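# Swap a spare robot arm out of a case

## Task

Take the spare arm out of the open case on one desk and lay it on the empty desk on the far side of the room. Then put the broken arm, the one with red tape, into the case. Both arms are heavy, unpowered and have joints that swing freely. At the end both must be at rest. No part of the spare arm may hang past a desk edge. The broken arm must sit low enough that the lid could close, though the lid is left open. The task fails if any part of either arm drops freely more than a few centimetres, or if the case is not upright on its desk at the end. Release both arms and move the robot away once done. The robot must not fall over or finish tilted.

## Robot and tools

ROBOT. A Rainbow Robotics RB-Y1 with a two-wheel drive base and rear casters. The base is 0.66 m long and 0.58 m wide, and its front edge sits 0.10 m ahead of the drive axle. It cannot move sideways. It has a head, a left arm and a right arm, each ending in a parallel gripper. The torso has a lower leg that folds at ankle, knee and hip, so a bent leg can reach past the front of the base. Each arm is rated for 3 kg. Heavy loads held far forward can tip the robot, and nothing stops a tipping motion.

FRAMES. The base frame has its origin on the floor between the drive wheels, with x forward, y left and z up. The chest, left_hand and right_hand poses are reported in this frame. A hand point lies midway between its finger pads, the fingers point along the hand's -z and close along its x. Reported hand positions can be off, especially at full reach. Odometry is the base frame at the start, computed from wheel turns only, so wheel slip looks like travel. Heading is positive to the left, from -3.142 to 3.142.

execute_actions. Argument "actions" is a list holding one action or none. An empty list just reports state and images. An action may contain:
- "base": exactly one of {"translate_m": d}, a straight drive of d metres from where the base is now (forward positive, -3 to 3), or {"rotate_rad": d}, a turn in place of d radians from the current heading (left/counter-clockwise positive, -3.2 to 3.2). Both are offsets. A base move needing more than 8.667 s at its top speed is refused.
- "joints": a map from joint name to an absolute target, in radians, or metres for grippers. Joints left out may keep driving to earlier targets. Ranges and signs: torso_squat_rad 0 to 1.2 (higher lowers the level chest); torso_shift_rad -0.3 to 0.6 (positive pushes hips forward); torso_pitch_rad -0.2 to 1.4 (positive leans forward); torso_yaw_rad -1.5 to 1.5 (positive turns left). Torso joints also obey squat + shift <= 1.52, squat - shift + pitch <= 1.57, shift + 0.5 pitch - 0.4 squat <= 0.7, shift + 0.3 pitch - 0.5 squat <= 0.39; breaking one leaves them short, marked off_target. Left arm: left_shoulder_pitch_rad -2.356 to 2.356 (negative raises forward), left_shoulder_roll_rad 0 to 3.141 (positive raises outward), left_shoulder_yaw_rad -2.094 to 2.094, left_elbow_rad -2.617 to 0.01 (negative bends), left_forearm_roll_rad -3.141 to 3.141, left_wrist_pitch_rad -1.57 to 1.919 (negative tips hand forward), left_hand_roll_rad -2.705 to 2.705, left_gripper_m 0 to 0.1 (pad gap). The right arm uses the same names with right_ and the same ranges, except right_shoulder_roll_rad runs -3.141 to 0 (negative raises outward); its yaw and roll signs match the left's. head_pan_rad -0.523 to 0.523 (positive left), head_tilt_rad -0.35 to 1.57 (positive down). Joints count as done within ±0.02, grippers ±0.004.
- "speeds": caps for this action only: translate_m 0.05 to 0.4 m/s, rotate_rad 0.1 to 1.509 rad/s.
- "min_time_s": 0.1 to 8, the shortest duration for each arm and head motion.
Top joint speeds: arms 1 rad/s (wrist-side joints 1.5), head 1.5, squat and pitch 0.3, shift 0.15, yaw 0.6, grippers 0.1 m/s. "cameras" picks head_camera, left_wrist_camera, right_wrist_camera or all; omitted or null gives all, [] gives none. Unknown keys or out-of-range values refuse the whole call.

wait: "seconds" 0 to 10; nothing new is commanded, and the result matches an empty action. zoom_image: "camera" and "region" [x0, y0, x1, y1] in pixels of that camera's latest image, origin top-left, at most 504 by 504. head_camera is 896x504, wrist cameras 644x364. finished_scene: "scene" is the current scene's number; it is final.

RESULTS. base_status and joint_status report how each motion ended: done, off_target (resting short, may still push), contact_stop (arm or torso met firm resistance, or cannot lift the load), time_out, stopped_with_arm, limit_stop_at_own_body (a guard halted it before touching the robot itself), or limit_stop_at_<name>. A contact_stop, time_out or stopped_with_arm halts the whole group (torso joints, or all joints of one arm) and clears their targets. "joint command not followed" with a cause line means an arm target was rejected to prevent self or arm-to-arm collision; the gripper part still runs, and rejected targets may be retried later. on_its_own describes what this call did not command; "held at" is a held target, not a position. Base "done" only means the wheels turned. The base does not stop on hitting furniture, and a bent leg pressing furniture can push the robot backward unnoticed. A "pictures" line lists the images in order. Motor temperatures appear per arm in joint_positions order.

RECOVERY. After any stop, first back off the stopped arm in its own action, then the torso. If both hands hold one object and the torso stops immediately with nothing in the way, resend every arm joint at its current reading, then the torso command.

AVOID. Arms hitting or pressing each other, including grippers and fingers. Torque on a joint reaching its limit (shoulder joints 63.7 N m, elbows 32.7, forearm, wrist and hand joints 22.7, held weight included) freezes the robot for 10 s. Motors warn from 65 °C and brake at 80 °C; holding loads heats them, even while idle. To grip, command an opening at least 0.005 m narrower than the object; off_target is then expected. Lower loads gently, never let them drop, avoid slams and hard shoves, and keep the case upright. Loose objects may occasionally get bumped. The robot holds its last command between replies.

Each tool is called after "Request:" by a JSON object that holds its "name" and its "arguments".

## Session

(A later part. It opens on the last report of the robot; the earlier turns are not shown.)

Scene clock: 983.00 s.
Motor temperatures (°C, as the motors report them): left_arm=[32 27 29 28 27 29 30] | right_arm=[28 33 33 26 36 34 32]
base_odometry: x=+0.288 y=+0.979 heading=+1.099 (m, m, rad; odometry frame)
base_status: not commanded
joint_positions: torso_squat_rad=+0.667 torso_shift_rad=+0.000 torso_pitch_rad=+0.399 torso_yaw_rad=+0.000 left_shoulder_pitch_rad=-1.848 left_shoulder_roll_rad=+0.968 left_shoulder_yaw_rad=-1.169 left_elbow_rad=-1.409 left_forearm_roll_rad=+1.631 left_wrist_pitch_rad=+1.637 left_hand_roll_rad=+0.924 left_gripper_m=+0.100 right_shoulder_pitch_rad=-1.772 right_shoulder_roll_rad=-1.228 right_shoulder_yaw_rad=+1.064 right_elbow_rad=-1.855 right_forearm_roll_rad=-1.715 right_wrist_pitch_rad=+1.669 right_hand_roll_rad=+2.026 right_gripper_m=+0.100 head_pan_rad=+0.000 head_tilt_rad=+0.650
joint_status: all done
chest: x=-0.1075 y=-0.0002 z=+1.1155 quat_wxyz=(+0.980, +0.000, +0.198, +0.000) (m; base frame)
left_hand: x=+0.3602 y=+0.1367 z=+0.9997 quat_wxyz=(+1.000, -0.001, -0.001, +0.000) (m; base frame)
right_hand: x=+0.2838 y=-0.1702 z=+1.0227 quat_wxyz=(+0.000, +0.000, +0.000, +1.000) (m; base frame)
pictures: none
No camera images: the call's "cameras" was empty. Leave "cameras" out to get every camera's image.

Request:
{"name": "execute_actions", "arguments": {"actions": [{"joints": {"torso_squat_rad": 0.661, "right_shoulder_pitch_rad": -1.758}}], "cameras": []}}

Scene clock: 988.83 s.
Motor temperatures (°C, as the motors report them): left_arm=[32 27 29 28 27 29 30] | right_arm=[28 33 33 26 36 34 32]
base_odometry: x=+0.288 y=+0.979 heading=+1.099 (m, m, rad; odometry frame)
base_status: not commanded
joint_positions: torso_squat_rad=+0.661 torso_shift_rad=+0.000 torso_pitch_rad=+0.400 torso_yaw_rad=+0.000 left_shoulder_pitch_rad=-1.847 left_shoulder_roll_rad=+0.968 left_shoulder_yaw_rad=-1.170 left_elbow_rad=-1.409 left_forearm_roll_rad=+1.631 left_wrist_pitch_rad=+1.637 left_hand_roll_rad=+0.924 left_gripper_m=+0.100 right_shoulder_pitch_rad=-1.759 right_shoulder_roll_rad=-1.228 right_shoulder_yaw_rad=+1.064 right_elbow_rad=-1.855 right_forearm_roll_rad=-1.715 right_wrist_pitch_rad=+1.669 right_hand_roll_rad=+2.026 right_gripper_m=+0.100 head_pan_rad=+0.000 head_tilt_rad=+0.650
joint_status: all done
chest: x=-0.1073 y=-0.0002 z=+1.1181 quat_wxyz=(+0.980, +0.000, +0.199, +0.000) (m; base frame)
left_hand: x=+0.3600 y=+0.1369 z=+1.0011 quat_wxyz=(+1.000, +0.000, +0.000, +0.000) (m; base frame)
right_hand: x=+0.2821 y=-0.1720 z=+1.0204 quat_wxyz=(+0.002, +0.006, +0.001, +1.000) (m; base frame)
pictures: none
No camera images: the call's "cameras" was empty. Leave "cameras" out to get every camera's image.

Request:
{"name": "execute_actions", "arguments": {"actions": [{"joints": {"left_gripper_m": 0.0, "right_gripper_m": 0.0, "right_shoulder_pitch_rad": -1.76, "head_tilt_rad": 0.4}}], "cameras": ["head_camera"]}}

Scene clock: 994.87 s.
Motor temperatures (°C, as the motors report them): left_arm=[32 27 29 28 27 29 30] | right_arm=[28 33 33 26 36 34 32]
base_odometry: x=+0.288 y=+0.979 heading=+1.099 (m, m, rad; odometry frame)
base_status: not commanded
joint_positions: torso_squat_rad=+0.661 torso_shift_rad=+0.000 torso_pitch_rad=+0.400 torso_yaw_rad=+0.000 left_shoulder_pitch_rad=-1.847 left_shoulder_roll_rad=+0.968 left_shoulder_yaw_rad=-1.170 left_elbow_rad=-1.409 left_forearm_roll_rad=+1.631 left_wrist_pitch_rad=+1.637 left_hand_roll_rad=+0.924 left_gripper_m=+0.055 right_shoulder_pitch_rad=-1.760 right_shoulder_roll_rad=-1.228 right_shoulder_yaw_rad=+1.064 right_elbow_rad=-1.855 right_forearm_roll_rad=-1.714 right_wrist_pitch_rad=+1.668 right_hand_roll_rad=+2.026 right_gripper_m=+0.055 head_pan_rad=+0.000 head_tilt_rad=+0.400
joint_status: left_gripper_m off_target (ended at +0.055, target +0.000); right_gripper_m off_target (ended at +0.055, target +0.000); the others done
chest: x=-0.1073 y=-0.0002 z=+1.1181 quat_wxyz=(+0.980, +0.000, +0.199, +0.000) (m; base frame)
left_hand: x=+0.3598 y=+0.1369 z=+1.0010 quat_wxyz=(+1.000, +0.000, +0.000, +0.000) (m; base frame)
right_hand: x=+0.2825 y=-0.1717 z=+1.0211 quat_wxyz=(+0.002, +0.005, +0.001, +1.000) (m; base frame)
pictures: head_camera
camera_calibration (this result's frames):
head_camera: T_world_to_cam=[[-0.0153873, -0.99924, -0.0358116, 0.0432455], [-0.710627, 0.0361248, -0.702641, 0.965892], [0.703401, 0.014637, -0.710643, 0.866255], [0, 0, 0, 1]] pos_world=[0.0777299, -0.0043593, 1.29582]
Images, in order (width x height): head_camera 896x504.

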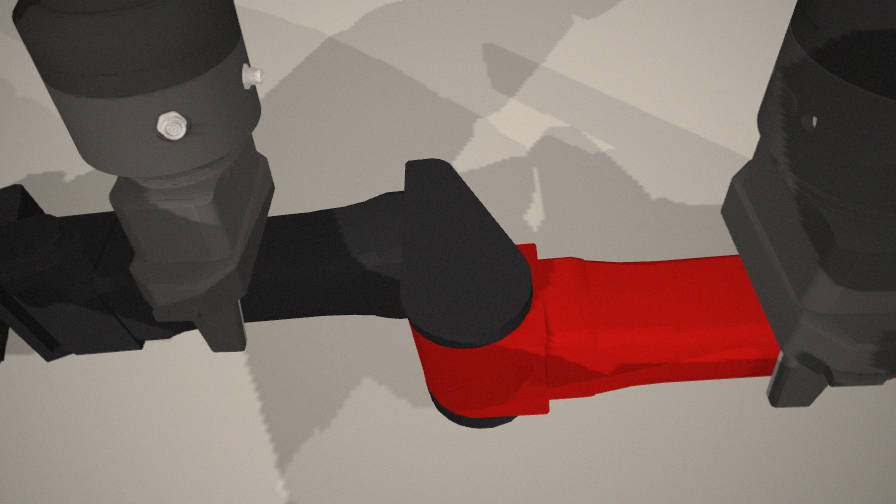

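Lift in steps, looking at the tip side.

Request:
{"name": "execute_actions", "arguments": {"actions": [{"joints": {"torso_squat_rad": 0.56, "head_pan_rad": 0.5, "head_tilt_rad": 0.45}}], "cameras": ["head_camera"]}}

Request:
{"name": "execute_actions", "arguments": {"actions": [{"joints": {"torso_squat_rad": 0.38}}], "cameras": ["head_camera"]}}

Scene clock: 1000.20 s.
Motor temperatures (°C, as the motors report them): left_arm=[32 27 29 28 27 29 30] | right_arm=[28 33 33 26 36 34 32]
base_odometry: x=+0.288 y=+0.979 heading=+1.099 (m, m, rad; odometry frame)
base_status: not commanded
joint_positions: torso_squat_rad=+0.560 torso_shift_rad=+0.001 torso_pitch_rad=+0.402 torso_yaw_rad=+0.000 left_shoulder_pitch_rad=-1.845 left_shoulder_roll_rad=+0.966 left_shoulder_yaw_rad=-1.171 left_elbow_rad=-1.409 left_forearm_roll_rad=+1.631 left_wrist_pitch_rad=+1.637 left_hand_roll_rad=+0.924 left_gripper_m=+0.055 right_shoulder_pitch_rad=-1.759 right_shoulder_roll_rad=-1.227 right_shoulder_yaw_rad=+1.065 right_elbow_rad=-1.855 right_forearm_roll_rad=-1.714 right_wrist_pitch_rad=+1.668 right_hand_roll_rad=+2.026 right_gripper_m=+0.054 head_pan_rad=+0.500 head_tilt_rad=+0.450
joint_status: all done
chest: x=-0.1065 y=-0.0002 z=+1.1584 quat_wxyz=(+0.980, +0.000, +0.199, +0.000) (m; base frame)
left_hand: x=+0.3597 y=+0.1369 z=+1.0391 quat_wxyz=(+1.000, +0.000, +0.003, +0.000) (m; base frame)
right_hand: x=+0.2826 y=-0.1719 z=+1.0597 quat_wxyz=(+0.002, +0.008, +0.001, +1.000) (m; base frame)
pictures: head_camera
camera_calibration (this result's frames):
head_camera: T_world_to_cam=[[0.423904, -0.877988, -0.222357, 0.297067], [-0.713946, -0.172861, -0.678528, 0.96271], [0.557302, 0.446382, -0.700113, 0.878875], [0, 0, 0, 1]] pos_world=[0.0715962, 0.0349225, 1.33459]
Images, in order (width x height): head_camera 896x504.

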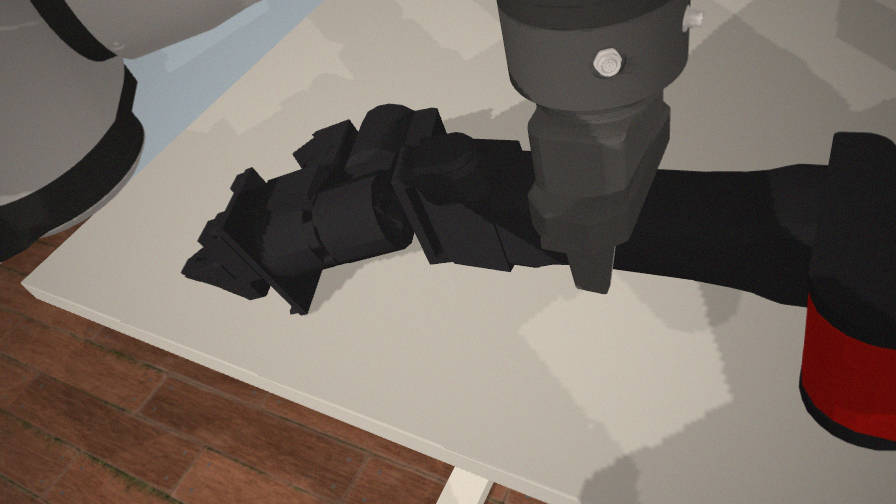

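Scene clock: 1001.60 s.
Motor temperatures (°C, as the motors report them): left_arm=[32 27 29 28 27 29 30] | right_arm=[28 33 33 26 36 34 32]
base_odometry: x=+0.288 y=+0.979 heading=+1.099 (m, m, rad; odometry frame)
base_status: not commanded
joint_positions: torso_squat_rad=+0.380 torso_shift_rad=+0.001 torso_pitch_rad=+0.402 torso_yaw_rad=+0.000 left_shoulder_pitch_rad=-1.844 left_shoulder_roll_rad=+0.966 left_shoulder_yaw_rad=-1.172 left_elbow_rad=-1.409 left_forearm_roll_rad=+1.631 left_wrist_pitch_rad=+1.637 left_hand_roll_rad=+0.924 left_gripper_m=+0.055 right_shoulder_pitch_rad=-1.758 right_shoulder_roll_rad=-1.227 right_shoulder_yaw_rad=+1.065 right_elbow_rad=-1.855 right_forearm_roll_rad=-1.714 right_wrist_pitch_rad=+1.668 right_hand_roll_rad=+2.026 right_gripper_m=+0.054 head_pan_rad=+0.500 head_tilt_rad=+0.450
joint_status: all done
chest: x=-0.1063 y=-0.0003 z=+1.2154 quat_wxyz=(+0.980, +0.000, +0.200, +0.000) (m; base frame)
left_hand: x=+0.3598 y=+0.1368 z=+1.0957 quat_wxyz=(+1.000, +0.000, +0.003, +0.000) (m; base frame)
right_hand: x=+0.2828 y=-0.1719 z=+1.1165 quat_wxyz=(+0.002, +0.008, +0.001, +1.000) (m; base frame)
pictures: head_camera
camera_calibration (this result's frames):
head_camera: T_world_to_cam=[[0.423844, -0.877994, -0.222449, 0.309732], [-0.714103, -0.172856, -0.678364, 1.00126], [0.557148, 0.446372, -0.700242, 0.918808], [0, 0, 0, 1]] pos_world=[0.0718133, 0.034887, 1.39151]
Images, in order (width x height): head_camera 896x504.

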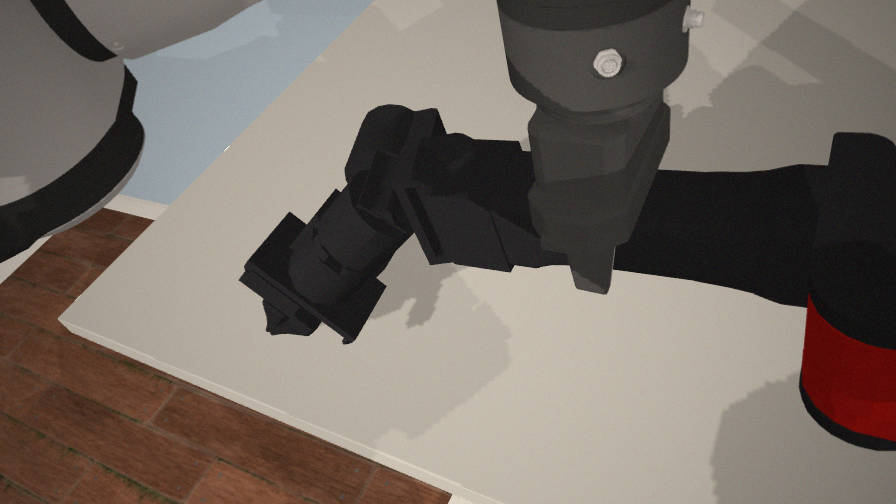

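Request:
{"name": "execute_actions", "arguments": {"actions": [{"joints": {"torso_squat_rad": 0.0}}], "cameras": ["head_camera"]}}

Scene clock: 1005.00 s.
Motor temperatures (°C, as the motors report them): left_arm=[33 27 30 28 27 29 30] | right_arm=[29 33 33 26 36 34 32]
base_odometry: x=+0.288 y=+0.979 heading=+1.099 (m, m, rad; odometry frame)
base_status: not commanded
joint_positions: torso_squat_rad=+0.000 torso_shift_rad=+0.001 torso_pitch_rad=+0.402 torso_yaw_rad=+0.000 left_shoulder_pitch_rad=-1.844 left_shoulder_roll_rad=+0.966 left_shoulder_yaw_rad=-1.172 left_elbow_rad=-1.410 left_forearm_roll_rad=+1.631 left_wrist_pitch_rad=+1.637 left_hand_roll_rad=+0.924 left_gripper_m=+0.055 right_shoulder_pitch_rad=-1.758 right_shoulder_roll_rad=-1.227 right_shoulder_yaw_rad=+1.065 right_elbow_rad=-1.855 right_forearm_roll_rad=-1.714 right_wrist_pitch_rad=+1.668 right_hand_roll_rad=+2.026 right_gripper_m=+0.054 head_pan_rad=+0.500 head_tilt_rad=+0.450
joint_status: all done
chest: x=-0.1061 y=-0.0003 z=+1.2652 quat_wxyz=(+0.980, +0.000, +0.200, +0.000) (m; base frame)
left_hand: x=+0.3599 y=+0.1368 z=+1.1453 quat_wxyz=(+1.000, +0.000, +0.003, +0.000) (m; base frame)
right_hand: x=+0.2830 y=-0.1719 z=+1.1663 quat_wxyz=(+0.002, +0.008, +0.001, +1.000) (m; base frame)
pictures: head_camera
camera_calibration (this result's frames):
head_camera: T_world_to_cam=[[0.423784, -0.877995, -0.222557, 0.320843], [-0.714278, -0.172855, -0.67818, 1.03497], [0.556969, 0.446369, -0.700386, 0.953789], [0, 0, 0, 1]] pos_world=[0.0720583, 0.0348568, 1.44132]
Images, in order (width x height): head_camera 896x504.

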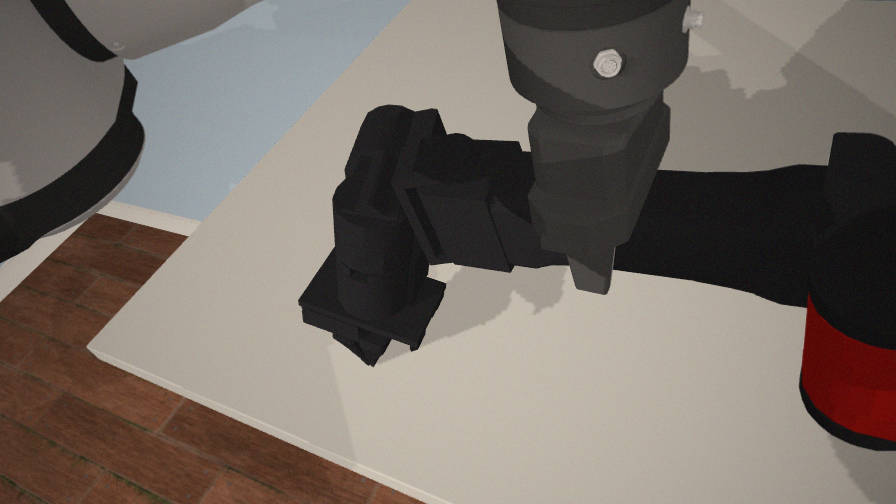

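Request:
{"name": "execute_actions", "arguments": {"actions": [{"joints": {"torso_pitch_rad": 0.34}}], "cameras": ["head_camera"]}}

Scene clock: 1013.37 s.
Motor temperatures (°C, as the motors report them): left_arm=[33 27 30 28 27 29 30] | right_arm=[29 33 33 26 36 34 32]
base_odometry: x=+0.288 y=+0.979 heading=+1.099 (m, m, rad; odometry frame)
base_status: not commanded
joint_positions: torso_squat_rad=+0.000 torso_shift_rad=+0.001 torso_pitch_rad=+0.342 torso_yaw_rad=+0.000 left_shoulder_pitch_rad=-1.844 left_shoulder_roll_rad=+0.966 left_shoulder_yaw_rad=-1.172 left_elbow_rad=-1.410 left_forearm_roll_rad=+1.631 left_wrist_pitch_rad=+1.637 left_hand_roll_rad=+0.924 left_gripper_m=+0.055 right_shoulder_pitch_rad=-1.759 right_shoulder_roll_rad=-1.227 right_shoulder_yaw_rad=+1.065 right_elbow_rad=-1.855 right_forearm_roll_rad=-1.715 right_wrist_pitch_rad=+1.668 right_hand_roll_rad=+2.026 right_gripper_m=+0.054 head_pan_rad=+0.500 head_tilt_rad=+0.450
joint_status: all done
chest: x=-0.1235 y=-0.0003 z=+1.2720 quat_wxyz=(+0.985, +0.000, +0.170, +0.000) (m; base frame)
left_hand: x=+0.3488 y=+0.1367 z=+1.1801 quat_wxyz=(+1.000, +0.001, -0.027, +0.000) (m; base frame)
right_hand: x=+0.2708 y=-0.1720 z=+1.1967 quat_wxyz=(+0.002, -0.022, +0.001, +1.000) (m; base frame)
pictures: head_camera
camera_calibration (this result's frames):
head_camera: T_world_to_cam=[[0.436329, -0.878035, -0.196653, 0.298311], [-0.672204, -0.172804, -0.719917, 1.08542], [0.59813, 0.446312, -0.665617, 0.929081], [0, 0, 0, 1]] pos_world=[0.0437509, 0.0348319, 1.45849]
Images, in order (width x height): head_camera 896x504.

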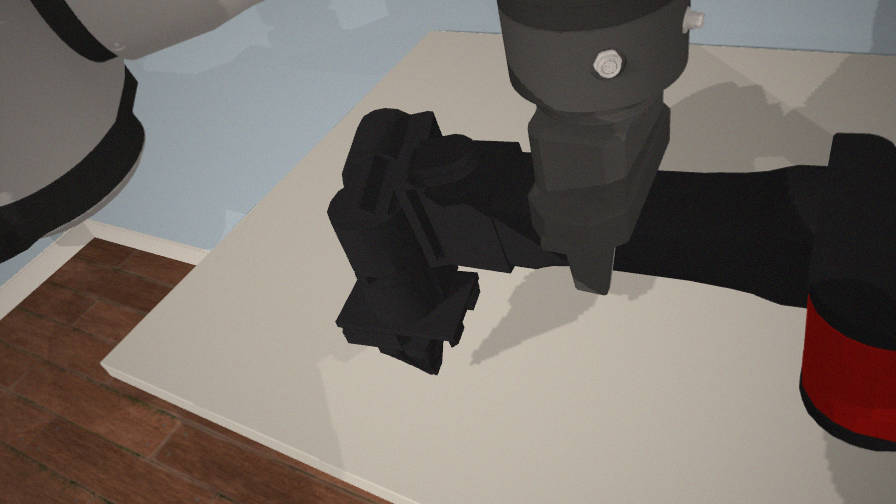

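Request:
{"name": "execute_actions", "arguments": {"actions": [{"base": {"translate_m": -1.19}, "joints": {"head_pan_rad": 0.0, "head_tilt_rad": 0.3}}], "cameras": ["head_camera"]}}

Request:
{"name": "execute_actions", "arguments": {"actions": [{"base": {"rotate_rad": 1.589}, "speeds": {"rotate_rad": 0.8}, "joints": {"head_tilt_rad": 0.1}}], "cameras": ["head_camera"]}}

Scene clock: 1027.40 s.
Motor temperatures (°C, as the motors report them): left_arm=[34 27 30 28 27 29 30] | right_arm=[29 33 34 26 36 34 32]
base_odometry: x=-0.252 y=-0.082 heading=+1.100 (m, m, rad; odometry frame)
base_status: done
joint_positions: torso_squat_rad=+0.000 torso_shift_rad=+0.001 torso_pitch_rad=+0.342 torso_yaw_rad=+0.000 left_shoulder_pitch_rad=-1.844 left_shoulder_roll_rad=+0.966 left_shoulder_yaw_rad=-1.172 left_elbow_rad=-1.410 left_forearm_roll_rad=+1.631 left_wrist_pitch_rad=+1.637 left_hand_roll_rad=+0.924 left_gripper_m=+0.055 right_shoulder_pitch_rad=-1.759 right_shoulder_roll_rad=-1.227 right_shoulder_yaw_rad=+1.065 right_elbow_rad=-1.855 right_forearm_roll_rad=-1.714 right_wrist_pitch_rad=+1.668 right_hand_roll_rad=+2.026 right_gripper_m=+0.054 head_pan_rad=+0.000 head_tilt_rad=+0.300
joint_status: all done
chest: x=-0.1235 y=-0.0003 z=+1.2720 quat_wxyz=(+0.985, +0.000, +0.170, +0.000) (m; base frame)
left_hand: x=+0.3488 y=+0.1367 z=+1.1800 quat_wxyz=(+1.000, +0.001, -0.027, +0.000) (m; base frame)
right_hand: x=+0.2708 y=-0.1720 z=+1.1966 quat_wxyz=(+0.002, -0.022, +0.001, +1.000) (m; base frame)
pictures: head_camera
camera_calibration (this result's frames):
head_camera: T_world_to_cam=[[-0.00958554, -0.999238, -0.0378264, 0.0515681], [-0.591207, 0.0361716, -0.805708, 1.21304], [0.806463, 0.0146401, -0.591104, 0.828111], [0, 0, 0, 1]] pos_world=[0.0498132, -0.00447245, 1.46881]
Images, in order (width x height): head_camera 896x504.

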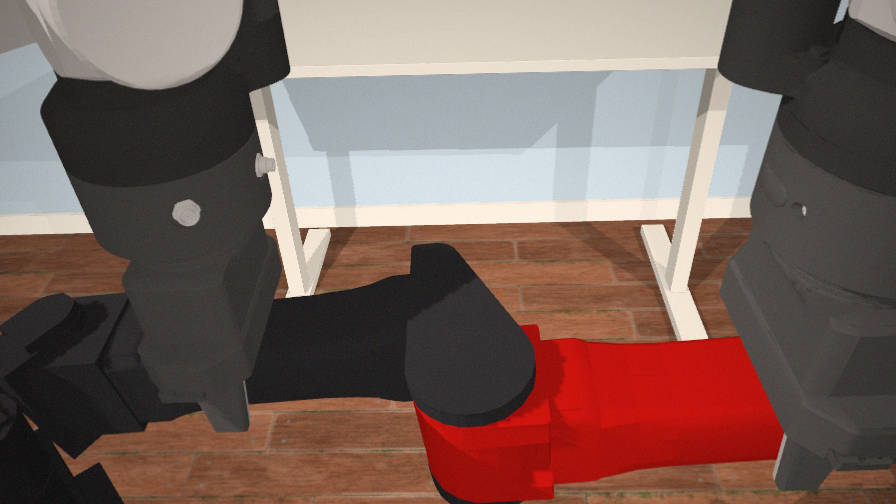

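Scene clock: 1031.33 s.
Motor temperatures (°C, as the motors report them): left_arm=[35 27 30 28 27 29 30] | right_arm=[29 33 34 26 36 34 32]
base_odometry: x=-0.252 y=-0.082 heading=+2.688 (m, m, rad; odometry frame)
base_status: done
joint_positions: torso_squat_rad=+0.000 torso_shift_rad=+0.001 torso_pitch_rad=+0.342 torso_yaw_rad=+0.000 left_shoulder_pitch_rad=-1.844 left_shoulder_roll_rad=+0.966 left_shoulder_yaw_rad=-1.172 left_elbow_rad=-1.410 left_forearm_roll_rad=+1.631 left_wrist_pitch_rad=+1.637 left_hand_roll_rad=+0.924 left_gripper_m=+0.055 right_shoulder_pitch_rad=-1.759 right_shoulder_roll_rad=-1.227 right_shoulder_yaw_rad=+1.065 right_elbow_rad=-1.855 right_forearm_roll_rad=-1.714 right_wrist_pitch_rad=+1.668 right_hand_roll_rad=+2.026 right_gripper_m=+0.054 head_pan_rad=+0.000 head_tilt_rad=+0.100
joint_status: all done
chest: x=-0.1235 y=-0.0003 z=+1.2720 quat_wxyz=(+0.985, +0.000, +0.170, +0.000) (m; base frame)
left_hand: x=+0.3488 y=+0.1367 z=+1.1800 quat_wxyz=(+1.000, +0.001, -0.027, +0.000) (m; base frame)
right_hand: x=+0.2708 y=-0.1720 z=+1.1966 quat_wxyz=(+0.002, -0.022, +0.001, +1.000) (m; base frame)
pictures: head_camera
camera_calibration (this result's frames):
head_camera: T_world_to_cam=[[-0.00181117, -0.999236, -0.0390295, 0.0535943], [-0.419343, 0.036191, -0.907106, 1.36651], [0.907826, 0.0147238, -0.419089, 0.581773], [0, 0, 0, 1]] pos_world=[0.0449858, -0.00446794, 1.48548]
Images, in order (width x height): head_camera 896x504.

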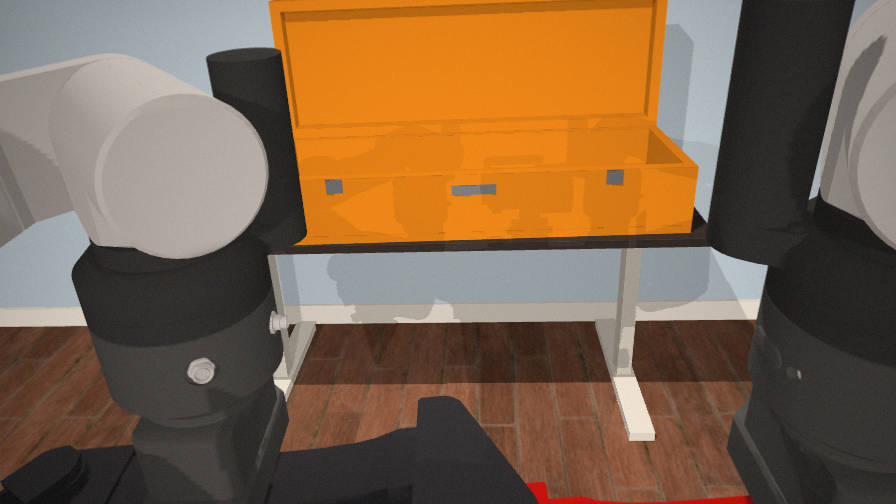

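Request:
{"name": "execute_actions", "arguments": {"actions": [{"base": {"rotate_rad": -0.03}}], "cameras": []}}

Request:
{"name": "execute_actions", "arguments": {"actions": [{"base": {"translate_m": 1.15}, "joints": {"head_tilt_rad": 0.3}}]}}

Scene clock: 1039.63 s.
Motor temperatures (°C, as the motors report them): left_arm=[35 27 30 28 27 29 30] | right_arm=[29 33 34 26 36 34 32]
base_odometry: x=-0.252 y=-0.082 heading=+2.658 (m, m, rad; odometry frame)
base_status: done
joint_positions: torso_squat_rad=+0.000 torso_shift_rad=+0.001 torso_pitch_rad=+0.342 torso_yaw_rad=+0.000 left_shoulder_pitch_rad=-1.844 left_shoulder_roll_rad=+0.966 left_shoulder_yaw_rad=-1.172 left_elbow_rad=-1.410 left_forearm_roll_rad=+1.631 left_wrist_pitch_rad=+1.637 left_hand_roll_rad=+0.924 left_gripper_m=+0.055 right_shoulder_pitch_rad=-1.759 right_shoulder_roll_rad=-1.227 right_shoulder_yaw_rad=+1.065 right_elbow_rad=-1.855 right_forearm_roll_rad=-1.714 right_wrist_pitch_rad=+1.668 right_hand_roll_rad=+2.026 right_gripper_m=+0.054 head_pan_rad=+0.000 head_tilt_rad=+0.100
joint_status: not commanded
chest: x=-0.1235 y=-0.0003 z=+1.2720 quat_wxyz=(+0.985, +0.000, +0.170, +0.000) (m; base frame)
left_hand: x=+0.3488 y=+0.1367 z=+1.1800 quat_wxyz=(+1.000, +0.001, -0.027, +0.000) (m; base frame)
right_hand: x=+0.2708 y=-0.1720 z=+1.1966 quat_wxyz=(+0.002, -0.022, +0.001, +1.000) (m; base frame)
pictures: none
No camera images: the call's "cameras" was empty. Leave "cameras" out to get every camera's image.

Scene clock: 1043.83 s.
Motor temperatures (°C, as the motors report them): left_arm=[35 27 30 28 27 29 30] | right_arm=[29 33 34 26 36 34 32]
base_odometry: x=-1.271 y=+0.453 heading=+2.658 (m, m, rad; odometry frame)
base_status: done
joint_positions: torso_squat_rad=+0.000 torso_shift_rad=+0.001 torso_pitch_rad=+0.342 torso_yaw_rad=+0.000 left_shoulder_pitch_rad=-1.844 left_shoulder_roll_rad=+0.966 left_shoulder_yaw_rad=-1.172 left_elbow_rad=-1.410 left_forearm_roll_rad=+1.631 left_wrist_pitch_rad=+1.637 left_hand_roll_rad=+0.924 left_gripper_m=+0.055 right_shoulder_pitch_rad=-1.759 right_shoulder_roll_rad=-1.227 right_shoulder_yaw_rad=+1.065 right_elbow_rad=-1.855 right_forearm_roll_rad=-1.714 right_wrist_pitch_rad=+1.668 right_hand_roll_rad=+2.026 right_gripper_m=+0.054 head_pan_rad=+0.000 head_tilt_rad=+0.300
joint_status: all done
chest: x=-0.1234 y=-0.0003 z=+1.2720 quat_wxyz=(+0.985, +0.000, +0.170, +0.000) (m; base frame)
left_hand: x=+0.3489 y=+0.1367 z=+1.1800 quat_wxyz=(+1.000, +0.001, -0.027, +0.000) (m; base frame)
right_hand: x=+0.2709 y=-0.1720 z=+1.1966 quat_wxyz=(+0.002, -0.022, +0.001, +1.000) (m; base frame)
pictures: head_camera, left_wrist_camera, right_wrist_camera
camera_calibration (this result's frames):
head_camera: T_world_to_cam=[[-0.00961062, -0.999238, -0.0378217, 0.0515578], [-0.591271, 0.0361815, -0.805661, 1.21301], [0.806416, 0.0146199, -0.591168, 0.828107], [0, 0, 0, 1]] pos_world=[0.049915, -0.00447688, 1.46878]
left_wrist_camera: T_world_to_cam=[[0.999569, -0.0182065, 0.0230484, -0.36481], [-0.0288088, -0.760626, 0.648551, -0.620991], [0.00572337, -0.648935, -0.760822, 1.07088], [0, 0, 0, 1]] pos_world=[0.340634, 0.215949, 1.2259]
right_wrist_camera: T_world_to_cam=[[0.999372, 0.00551601, 0.0350163, -0.314242], [-0.0182382, -0.767032, 0.64135, -0.863861], [0.0303963, -0.641585, -0.766449, 0.884723], [0, 0, 0, 1]] pos_world=[0.271397, -0.0932502, 1.24314]
Images, in order (width x height): head_camera 896x504, left_wrist_camera 644x364, right_wrist_camera 644x364.

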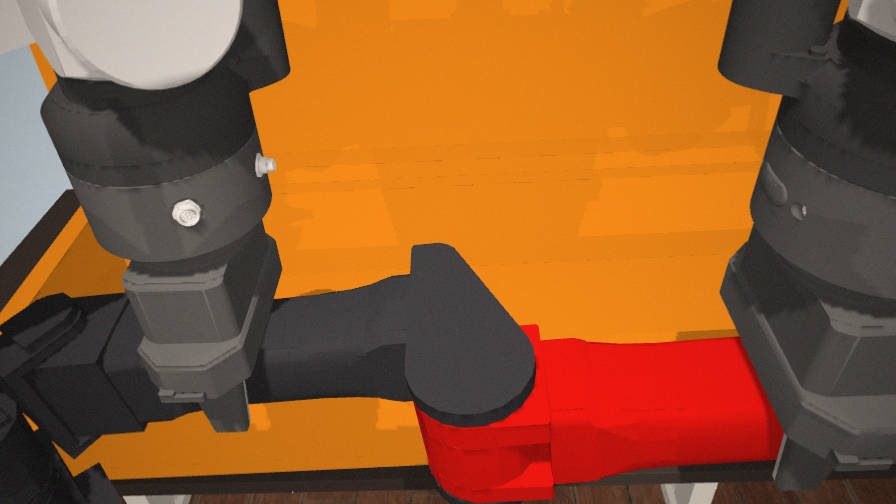

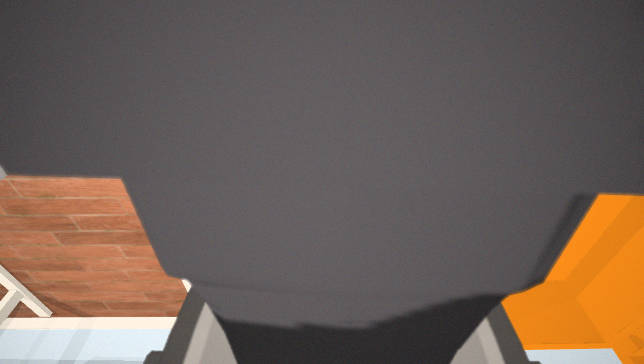

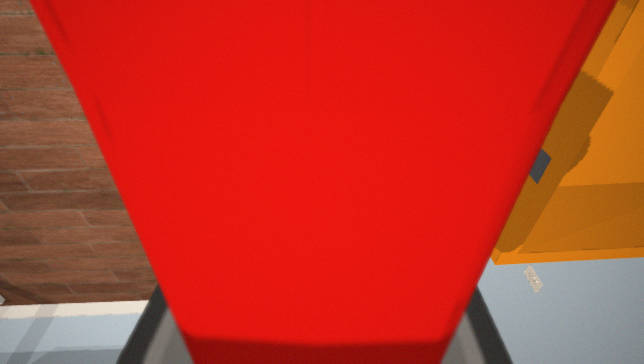

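Request:
{"name": "execute_actions", "arguments": {"actions": [{"base": {"translate_m": 0.445}, "speeds": {"translate_m": 0.25}, "joints": {"head_tilt_rad": 0.55, "head_pan_rad": 0.5}}], "cameras": ["head_camera"]}}

Request:
{"name": "execute_actions", "arguments": {"actions": [{"joints": {"head_tilt_rad": 0.55, "head_pan_rad": -0.5}}], "cameras": ["head_camera"]}}

Scene clock: 1054.80 s.
Motor temperatures (°C, as the motors report them): left_arm=[36 27 30 28 27 29 30] | right_arm=[30 33 34 26 36 34 32]
base_odometry: x=-1.665 y=+0.660 heading=+2.658 (m, m, rad; odometry frame)
base_status: done
joint_positions: torso_squat_rad=+0.000 torso_shift_rad=+0.001 torso_pitch_rad=+0.342 torso_yaw_rad=+0.000 left_shoulder_pitch_rad=-1.844 left_shoulder_roll_rad=+0.966 left_shoulder_yaw_rad=-1.172 left_elbow_rad=-1.410 left_forearm_roll_rad=+1.631 left_wrist_pitch_rad=+1.637 left_hand_roll_rad=+0.924 left_gripper_m=+0.055 right_shoulder_pitch_rad=-1.759 right_shoulder_roll_rad=-1.227 right_shoulder_yaw_rad=+1.065 right_elbow_rad=-1.855 right_forearm_roll_rad=-1.714 right_wrist_pitch_rad=+1.668 right_hand_roll_rad=+2.026 right_gripper_m=+0.054 head_pan_rad=+0.500 head_tilt_rad=+0.550
joint_status: all done
chest: x=-0.1235 y=-0.0003 z=+1.2720 quat_wxyz=(+0.985, +0.000, +0.170, +0.000) (m; base frame)
left_hand: x=+0.3488 y=+0.1367 z=+1.1800 quat_wxyz=(+1.000, +0.001, -0.027, +0.000) (m; base frame)
right_hand: x=+0.2708 y=-0.1720 z=+1.1966 quat_wxyz=(+0.002, -0.022, +0.001, +1.000) (m; base frame)
pictures: head_camera
camera_calibration (this result's frames):
head_camera: T_world_to_cam=[[0.433206, -0.87992, -0.195123, 0.295937], [-0.729285, -0.215006, -0.64955, 0.981163], [0.5296, 0.423689, -0.734855, 1.02719], [0, 0, 0, 1]] pos_world=[0.0433447, 0.0361481, 1.44989]
Images, in order (width x height): head_camera 896x504.

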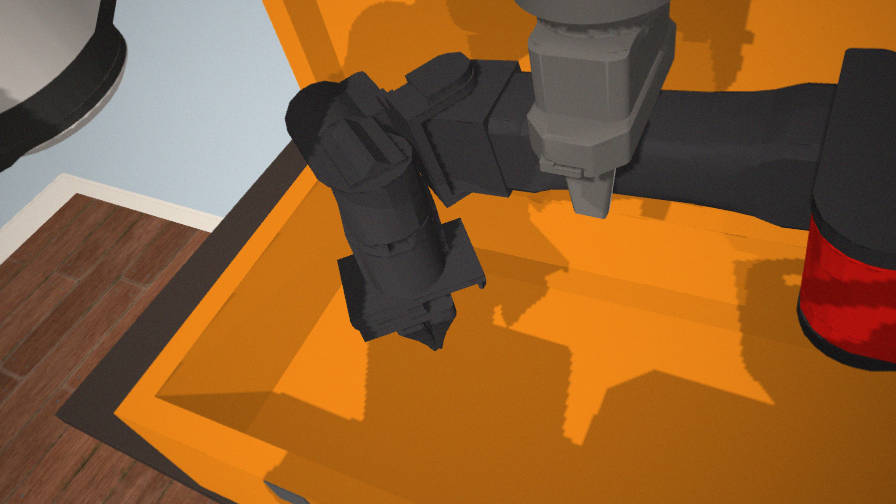

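Scene clock: 1056.13 s.
Motor temperatures (°C, as the motors report them): left_arm=[36 27 30 28 27 29 30] | right_arm=[30 33 34 26 36 34 32]
base_odometry: x=-1.665 y=+0.660 heading=+2.658 (m, m, rad; odometry frame)
base_status: not commanded
joint_positions: torso_squat_rad=+0.000 torso_shift_rad=+0.001 torso_pitch_rad=+0.342 torso_yaw_rad=+0.000 left_shoulder_pitch_rad=-1.844 left_shoulder_roll_rad=+0.966 left_shoulder_yaw_rad=-1.172 left_elbow_rad=-1.410 left_forearm_roll_rad=+1.631 left_wrist_pitch_rad=+1.637 left_hand_roll_rad=+0.924 left_gripper_m=+0.055 right_shoulder_pitch_rad=-1.759 right_shoulder_roll_rad=-1.227 right_shoulder_yaw_rad=+1.065 right_elbow_rad=-1.855 right_forearm_roll_rad=-1.714 right_wrist_pitch_rad=+1.668 right_hand_roll_rad=+2.026 right_gripper_m=+0.054 head_pan_rad=-0.500 head_tilt_rad=+0.550
joint_status: all done
chest: x=-0.1235 y=-0.0003 z=+1.2720 quat_wxyz=(+0.985, +0.000, +0.170, +0.000) (m; base frame)
left_hand: x=+0.3488 y=+0.1367 z=+1.1800 quat_wxyz=(+1.000, +0.001, -0.027, +0.000) (m; base frame)
right_hand: x=+0.2708 y=-0.1720 z=+1.1966 quat_wxyz=(+0.002, -0.022, +0.001, +1.000) (m; base frame)
pictures: head_camera
camera_calibration (this result's frames):
head_camera: T_world_to_cam=[[-0.469329, -0.873965, 0.126158, -0.203079], [-0.696337, 0.278453, -0.661497, 0.9998], [0.542996, -0.398309, -0.73926, 1.0339], [0, 0, 0, 1]] pos_world=[0.0394846, -0.0440709, 1.4513]
Images, in order (width x height): head_camera 896x504.

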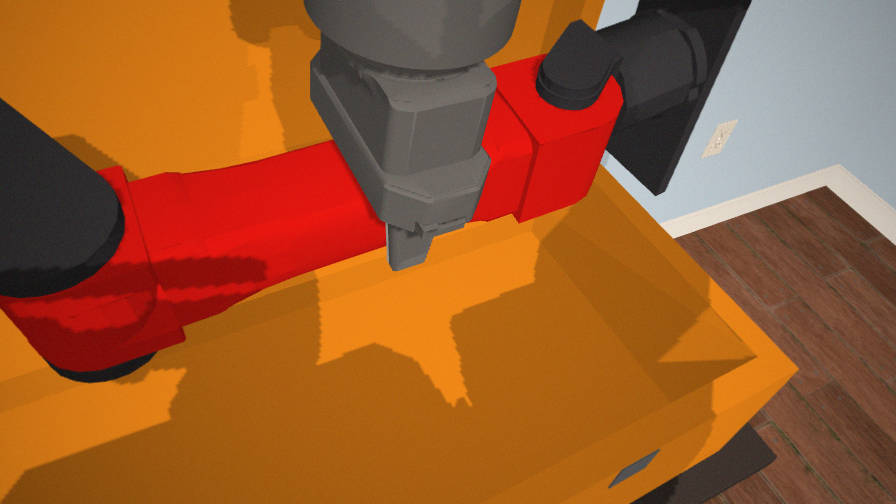

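Request:
{"name": "execute_actions", "arguments": {"actions": [{"joints": {"torso_squat_rad": 0.79, "head_pan_rad": 0.5}}], "cameras": ["head_camera"]}}

Scene clock: 1069.63 s.
Motor temperatures (°C, as the motors report them): left_arm=[36 27 30 28 27 29 30] | right_arm=[30 33 34 26 36 34 32]
base_odometry: x=-1.665 y=+0.660 heading=+2.658 (m, m, rad; odometry frame)
base_status: not commanded
joint_positions: torso_squat_rad=+0.790 torso_shift_rad=+0.001 torso_pitch_rad=+0.342 torso_yaw_rad=+0.000 left_shoulder_pitch_rad=-1.844 left_shoulder_roll_rad=+0.966 left_shoulder_yaw_rad=-1.172 left_elbow_rad=-1.410 left_forearm_roll_rad=+1.631 left_wrist_pitch_rad=+1.637 left_hand_roll_rad=+0.924 left_gripper_m=+0.055 right_shoulder_pitch_rad=-1.759 right_shoulder_roll_rad=-1.227 right_shoulder_yaw_rad=+1.065 right_elbow_rad=-1.855 right_forearm_roll_rad=-1.714 right_wrist_pitch_rad=+1.668 right_hand_roll_rad=+2.026 right_gripper_m=+0.054 head_pan_rad=+0.500 head_tilt_rad=+0.550
joint_status: all done
chest: x=-0.1238 y=-0.0002 z=+1.0648 quat_wxyz=(+0.985, +0.000, +0.170, +0.000) (m; base frame)
left_hand: x=+0.3485 y=+0.1369 z=+0.9728 quat_wxyz=(+1.000, +0.001, -0.027, +0.000) (m; base frame)
right_hand: x=+0.2705 y=-0.1718 z=+0.9895 quat_wxyz=(+0.002, -0.022, +0.001, +1.000) (m; base frame)
pictures: head_camera
camera_calibration (this result's frames):
head_camera: T_world_to_cam=[[0.433243, -0.879922, -0.195034, 0.255672], [-0.729161, -0.21501, -0.649689, 0.846509], [0.529741, 0.423684, -0.734756, 0.874956], [0, 0, 0, 1]] pos_world=[0.0429733, 0.0362741, 1.24271]
Images, in order (width x height): head_camera 896x504.

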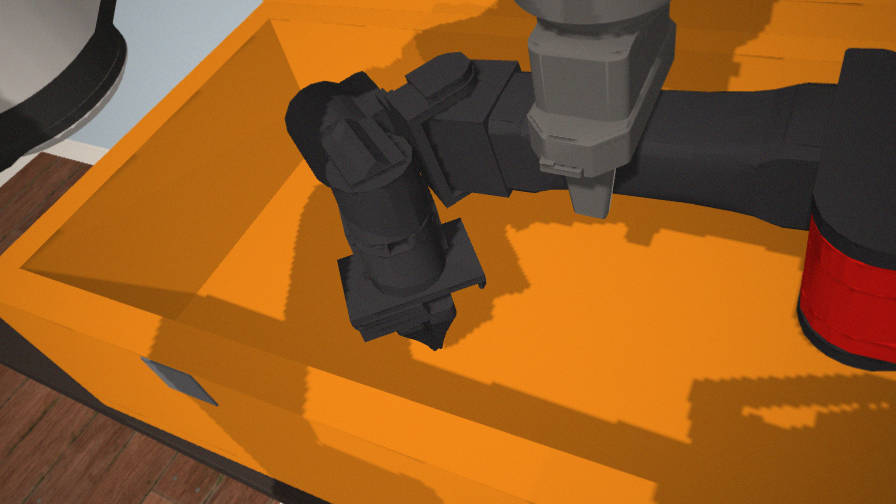

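Request:
{"name": "execute_actions", "arguments": {"actions": [{"joints": {"torso_squat_rad": 0.815}}], "cameras": []}}

Request:
{"name": "execute_actions", "arguments": {"actions": [{"joints": {"torso_squat_rad": 0.827}}], "cameras": ["head_camera"]}}

Scene clock: 1073.50 s.
Motor temperatures (°C, as the motors report them): left_arm=[36 27 30 28 27 29 30] | right_arm=[30 33 34 26 36 34 32]
base_odometry: x=-1.665 y=+0.660 heading=+2.658 (m, m, rad; odometry frame)
base_status: not commanded
joint_positions: torso_squat_rad=+0.815 torso_shift_rad=+0.001 torso_pitch_rad=+0.342 torso_yaw_rad=+0.000 left_shoulder_pitch_rad=-1.844 left_shoulder_roll_rad=+0.966 left_shoulder_yaw_rad=-1.172 left_elbow_rad=-1.410 left_forearm_roll_rad=+1.631 left_wrist_pitch_rad=+1.637 left_hand_roll_rad=+0.924 left_gripper_m=+0.055 right_shoulder_pitch_rad=-1.759 right_shoulder_roll_rad=-1.227 right_shoulder_yaw_rad=+1.065 right_elbow_rad=-1.855 right_forearm_roll_rad=-1.714 right_wrist_pitch_rad=+1.668 right_hand_roll_rad=+2.026 right_gripper_m=+0.054 head_pan_rad=+0.500 head_tilt_rad=+0.550
joint_status: all done
chest: x=-0.1238 y=-0.0002 z=+1.0522 quat_wxyz=(+0.985, +0.000, +0.170, +0.000) (m; base frame)
left_hand: x=+0.3485 y=+0.1369 z=+0.9603 quat_wxyz=(+1.000, +0.001, -0.027, +0.000) (m; base frame)
right_hand: x=+0.2705 y=-0.1718 z=+0.9769 quat_wxyz=(+0.002, -0.022, +0.001, +1.000) (m; base frame)
pictures: none
No camera images: the call's "cameras" was empty. Leave "cameras" out to get every camera's image.

Scene clock: 1074.10 s.
Motor temperatures (°C, as the motors report them): left_arm=[36 27 30 28 27 29 30] | right_arm=[30 33 34 26 36 34 32]
base_odometry: x=-1.665 y=+0.660 heading=+2.658 (m, m, rad; odometry frame)
base_status: not commanded
joint_positions: torso_squat_rad=+0.827 torso_shift_rad=+0.001 torso_pitch_rad=+0.342 torso_yaw_rad=+0.000 left_shoulder_pitch_rad=-1.844 left_shoulder_roll_rad=+0.966 left_shoulder_yaw_rad=-1.172 left_elbow_rad=-1.410 left_forearm_roll_rad=+1.631 left_wrist_pitch_rad=+1.637 left_hand_roll_rad=+0.924 left_gripper_m=+0.055 right_shoulder_pitch_rad=-1.759 right_shoulder_roll_rad=-1.227 right_shoulder_yaw_rad=+1.065 right_elbow_rad=-1.855 right_forearm_roll_rad=-1.714 right_wrist_pitch_rad=+1.668 right_hand_roll_rad=+2.026 right_gripper_m=+0.054 head_pan_rad=+0.500 head_tilt_rad=+0.550
joint_status: all done
chest: x=-0.1238 y=-0.0002 z=+1.0461 quat_wxyz=(+0.985, +0.000, +0.170, +0.000) (m; base frame)
left_hand: x=+0.3485 y=+0.1369 z=+0.9541 quat_wxyz=(+1.000, +0.001, -0.027, +0.000) (m; base frame)
right_hand: x=+0.2704 y=-0.1718 z=+0.9707 quat_wxyz=(+0.002, -0.022, +0.001, +1.000) (m; base frame)
pictures: head_camera
camera_calibration (this result's frames):
head_camera: T_world_to_cam=[[0.433248, -0.879922, -0.195024, 0.252032], [-0.729147, -0.215012, -0.649703, 0.834338], [0.529755, 0.423683, -0.734746, 0.8612], [0, 0, 0, 1]] pos_world=[0.0429378, 0.0362856, 1.22399]
Images, in order (width x height): head_camera 896x504.

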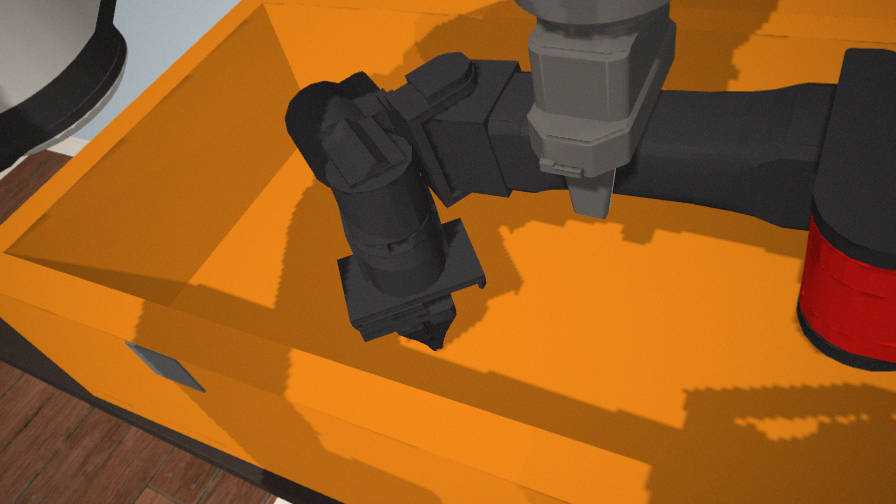

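Request:
{"name": "execute_actions", "arguments": {"actions": [{"joints": {"torso_squat_rad": 0.835}}], "cameras": []}}

Scene clock: 1076.93 s.
Motor temperatures (°C, as the motors report them): left_arm=[36 27 30 28 27 29 30] | right_arm=[30 33 34 26 36 34 32]
base_odometry: x=-1.665 y=+0.660 heading=+2.658 (m, m, rad; odometry frame)
base_status: not commanded
joint_positions: torso_squat_rad=+0.835 torso_shift_rad=+0.001 torso_pitch_rad=+0.342 torso_yaw_rad=+0.000 left_shoulder_pitch_rad=-1.844 left_shoulder_roll_rad=+0.966 left_shoulder_yaw_rad=-1.172 left_elbow_rad=-1.410 left_forearm_roll_rad=+1.631 left_wrist_pitch_rad=+1.637 left_hand_roll_rad=+0.924 left_gripper_m=+0.055 right_shoulder_pitch_rad=-1.759 right_shoulder_roll_rad=-1.227 right_shoulder_yaw_rad=+1.065 right_elbow_rad=-1.855 right_forearm_roll_rad=-1.714 right_wrist_pitch_rad=+1.668 right_hand_roll_rad=+2.026 right_gripper_m=+0.054 head_pan_rad=+0.500 head_tilt_rad=+0.550
joint_status: all done
chest: x=-0.1238 y=-0.0002 z=+1.0419 quat_wxyz=(+0.985, +0.000, +0.170, +0.000) (m; base frame)
left_hand: x=+0.3485 y=+0.1369 z=+0.9500 quat_wxyz=(+1.000, +0.001, -0.027, +0.000) (m; base frame)
right_hand: x=+0.2704 y=-0.1718 z=+0.9666 quat_wxyz=(+0.002, -0.022, +0.001, +1.000) (m; base frame)
pictures: none
No camera images: the call's "cameras" was empty. Leave "cameras" out to get every camera's image.

Request:
{"name": "execute_actions", "arguments": {"actions": [{"joints": {"torso_squat_rad": 0.842}}], "cameras": []}}

Scene clock: 1079.67 s.
Motor temperatures (°C, as the motors report them): left_arm=[36 27 30 28 27 29 30] | right_arm=[30 33 34 26 36 34 32]
base_odometry: x=-1.665 y=+0.660 heading=+2.658 (m, m, rad; odometry frame)
base_status: not commanded
joint_positions: torso_squat_rad=+0.842 torso_shift_rad=+0.001 torso_pitch_rad=+0.341 torso_yaw_rad=+0.000 left_shoulder_pitch_rad=-1.845 left_shoulder_roll_rad=+0.966 left_shoulder_yaw_rad=-1.171 left_elbow_rad=-1.410 left_forearm_roll_rad=+1.631 left_wrist_pitch_rad=+1.637 left_hand_roll_rad=+0.924 left_gripper_m=+0.055 right_shoulder_pitch_rad=-1.758 right_shoulder_roll_rad=-1.227 right_shoulder_yaw_rad=+1.065 right_elbow_rad=-1.855 right_forearm_roll_rad=-1.714 right_wrist_pitch_rad=+1.668 right_hand_roll_rad=+2.026 right_gripper_m=+0.054 head_pan_rad=+0.500 head_tilt_rad=+0.550
joint_status: all done
chest: x=-0.1240 y=-0.0002 z=+1.0383 quat_wxyz=(+0.985, +0.000, +0.170, +0.000) (m; base frame)
left_hand: x=+0.3485 y=+0.1366 z=+0.9475 quat_wxyz=(+1.000, +0.000, -0.028, +0.000) (m; base frame)
right_hand: x=+0.2701 y=-0.1720 z=+0.9629 quat_wxyz=(+0.002, -0.022, +0.001, +1.000) (m; base frame)
pictures: none
No camera images: the call's "cameras" was empty. Leave "cameras" out to get every camera's image.

Request:
{"name": "execute_actions", "arguments": {"actions": [{"base": {"translate_m": 0.05}, "joints": {"torso_squat_rad": 0.848}}], "cameras": ["head_camera"]}}

Scene clock: 1085.63 s.
Motor temperatures (°C, as the motors report them): left_arm=[36 27 30 28 27 29 30] | right_arm=[30 33 34 26 36 34 32]
base_odometry: x=-1.709 y=+0.683 heading=+2.658 (m, m, rad; odometry frame)
base_status: done
joint_positions: torso_squat_rad=+0.848 torso_shift_rad=+0.001 torso_pitch_rad=+0.342 torso_yaw_rad=+0.000 left_shoulder_pitch_rad=-1.844 left_shoulder_roll_rad=+0.966 left_shoulder_yaw_rad=-1.172 left_elbow_rad=-1.410 left_forearm_roll_rad=+1.631 left_wrist_pitch_rad=+1.637 left_hand_roll_rad=+0.924 left_gripper_m=+0.054 right_shoulder_pitch_rad=-1.758 right_shoulder_roll_rad=-1.227 right_shoulder_yaw_rad=+1.065 right_elbow_rad=-1.855 right_forearm_roll_rad=-1.714 right_wrist_pitch_rad=+1.668 right_hand_roll_rad=+2.026 right_gripper_m=+0.054 head_pan_rad=+0.500 head_tilt_rad=+0.550
joint_status: all done
chest: x=-0.1239 y=-0.0002 z=+1.0351 quat_wxyz=(+0.985, +0.000, +0.170, +0.000) (m; base frame)
left_hand: x=+0.3485 y=+0.1368 z=+0.9437 quat_wxyz=(+1.000, +0.000, -0.027, +0.000) (m; base frame)
right_hand: x=+0.2703 y=-0.1719 z=+0.9597 quat_wxyz=(+0.002, -0.022, +0.001, +1.000) (m; base frame)
pictures: head_camera
camera_calibration (this result's frames):
head_camera: T_world_to_cam=[[0.433273, -0.879904, -0.195046, 0.249928], [-0.729088, -0.214974, -0.649782, 0.827287], [0.529816, 0.423739, -0.73467, 0.853147], [0, 0, 0, 1]] pos_world=[0.0428669, 0.0362465, 1.21309]
Images, in order (width x height): head_camera 896x504.

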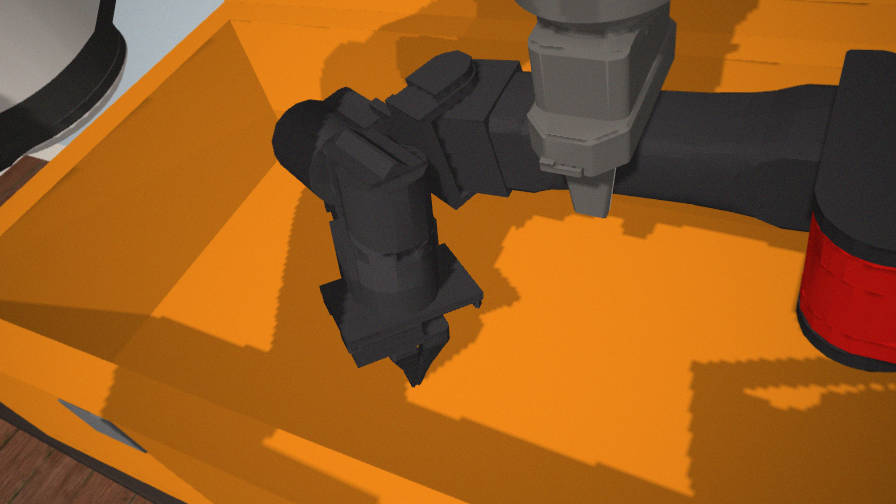

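Request:
{"name": "execute_actions", "arguments": {"actions": [{"base": {"translate_m": 0.04}, "joints": {"torso_squat_rad": 0.866}}], "cameras": ["head_camera"]}}

Scene clock: 1091.10 s.
Motor temperatures (°C, as the motors report them): left_arm=[36 27 30 28 27 29 30] | right_arm=[30 33 34 26 36 34 32]
base_odometry: x=-1.745 y=+0.702 heading=+2.658 (m, m, rad; odometry frame)
base_status: done
joint_positions: torso_squat_rad=+0.866 torso_shift_rad=+0.001 torso_pitch_rad=+0.342 torso_yaw_rad=+0.000 left_shoulder_pitch_rad=-1.844 left_shoulder_roll_rad=+0.966 left_shoulder_yaw_rad=-1.171 left_elbow_rad=-1.410 left_forearm_roll_rad=+1.631 left_wrist_pitch_rad=+1.637 left_hand_roll_rad=+0.924 left_gripper_m=+0.054 right_shoulder_pitch_rad=-1.758 right_shoulder_roll_rad=-1.227 right_shoulder_yaw_rad=+1.066 right_elbow_rad=-1.855 right_forearm_roll_rad=-1.714 right_wrist_pitch_rad=+1.668 right_hand_roll_rad=+2.026 right_gripper_m=+0.054 head_pan_rad=+0.500 head_tilt_rad=+0.550
joint_status: all done
chest: x=-0.1239 y=-0.0002 z=+1.0256 quat_wxyz=(+0.985, +0.000, +0.170, +0.000) (m; base frame)
left_hand: x=+0.3486 y=+0.1367 z=+0.9343 quat_wxyz=(+1.000, +0.000, -0.027, +0.000) (m; base frame)
right_hand: x=+0.2703 y=-0.1720 z=+0.9501 quat_wxyz=(+0.002, -0.022, +0.001, +1.000) (m; base frame)
pictures: head_camera
camera_calibration (this result's frames):
head_camera: T_world_to_cam=[[0.433271, -0.879896, -0.195085, 0.248099], [-0.729067, -0.214926, -0.649822, 0.821119], [0.529847, 0.423779, -0.734625, 0.846134], [0, 0, 0, 1]] pos_world=[0.0428348, 0.0362074, 1.20357]
Images, in order (width x height): head_camera 896x504.

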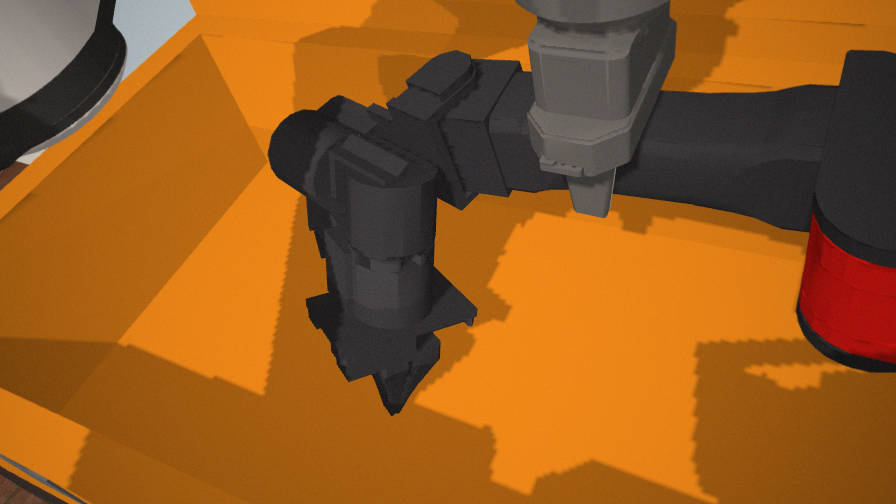

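Request:
{"name": "execute_actions", "arguments": {"actions": [{"base": {"rotate_rad": -0.05}, "joints": {"torso_pitch_rad": 0.355}}], "cameras": ["head_camera"]}}

Scene clock: 1097.30 s.
Motor temperatures (°C, as the motors report them): left_arm=[36 27 30 28 27 29 30] | right_arm=[30 33 34 26 36 34 32]
base_odometry: x=-1.745 y=+0.702 heading=+2.609 (m, m, rad; odometry frame)
base_status: done
joint_positions: torso_squat_rad=+0.866 torso_shift_rad=+0.001 torso_pitch_rad=+0.357 torso_yaw_rad=+0.000 left_shoulder_pitch_rad=-1.844 left_shoulder_roll_rad=+0.966 left_shoulder_yaw_rad=-1.172 left_elbow_rad=-1.410 left_forearm_roll_rad=+1.631 left_wrist_pitch_rad=+1.637 left_hand_roll_rad=+0.924 left_gripper_m=+0.054 right_shoulder_pitch_rad=-1.758 right_shoulder_roll_rad=-1.227 right_shoulder_yaw_rad=+1.066 right_elbow_rad=-1.855 right_forearm_roll_rad=-1.714 right_wrist_pitch_rad=+1.668 right_hand_roll_rad=+2.026 right_gripper_m=+0.054 head_pan_rad=+0.500 head_tilt_rad=+0.550
joint_status: all done
chest: x=-0.1195 y=-0.0002 z=+1.0240 quat_wxyz=(+0.984, +0.000, +0.177, +0.000) (m; base frame)
left_hand: x=+0.3515 y=+0.1367 z=+0.9256 quat_wxyz=(+1.000, +0.000, -0.020, +0.000) (m; base frame)
right_hand: x=+0.2734 y=-0.1719 z=+0.9426 quat_wxyz=(+0.002, -0.015, +0.002, +1.000) (m; base frame)
pictures: head_camera
camera_calibration (this result's frames):
head_camera: T_world_to_cam=[[0.430311, -0.879894, -0.201543, 0.252168], [-0.738729, -0.214954, -0.638807, 0.810836], [0.51876, 0.423771, -0.7425, 0.849391], [0, 0, 0, 1]] pos_world=[0.0498469, 0.0362254, 1.19946]
Images, in order (width x height): head_camera 896x504.

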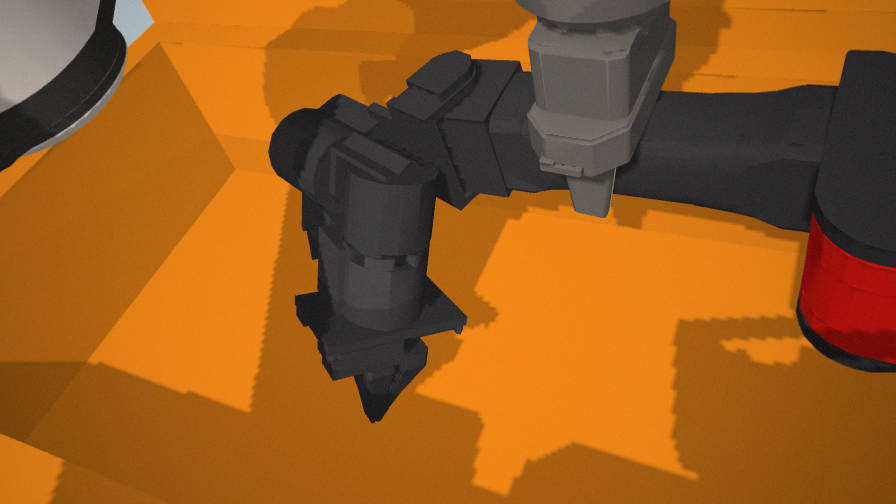

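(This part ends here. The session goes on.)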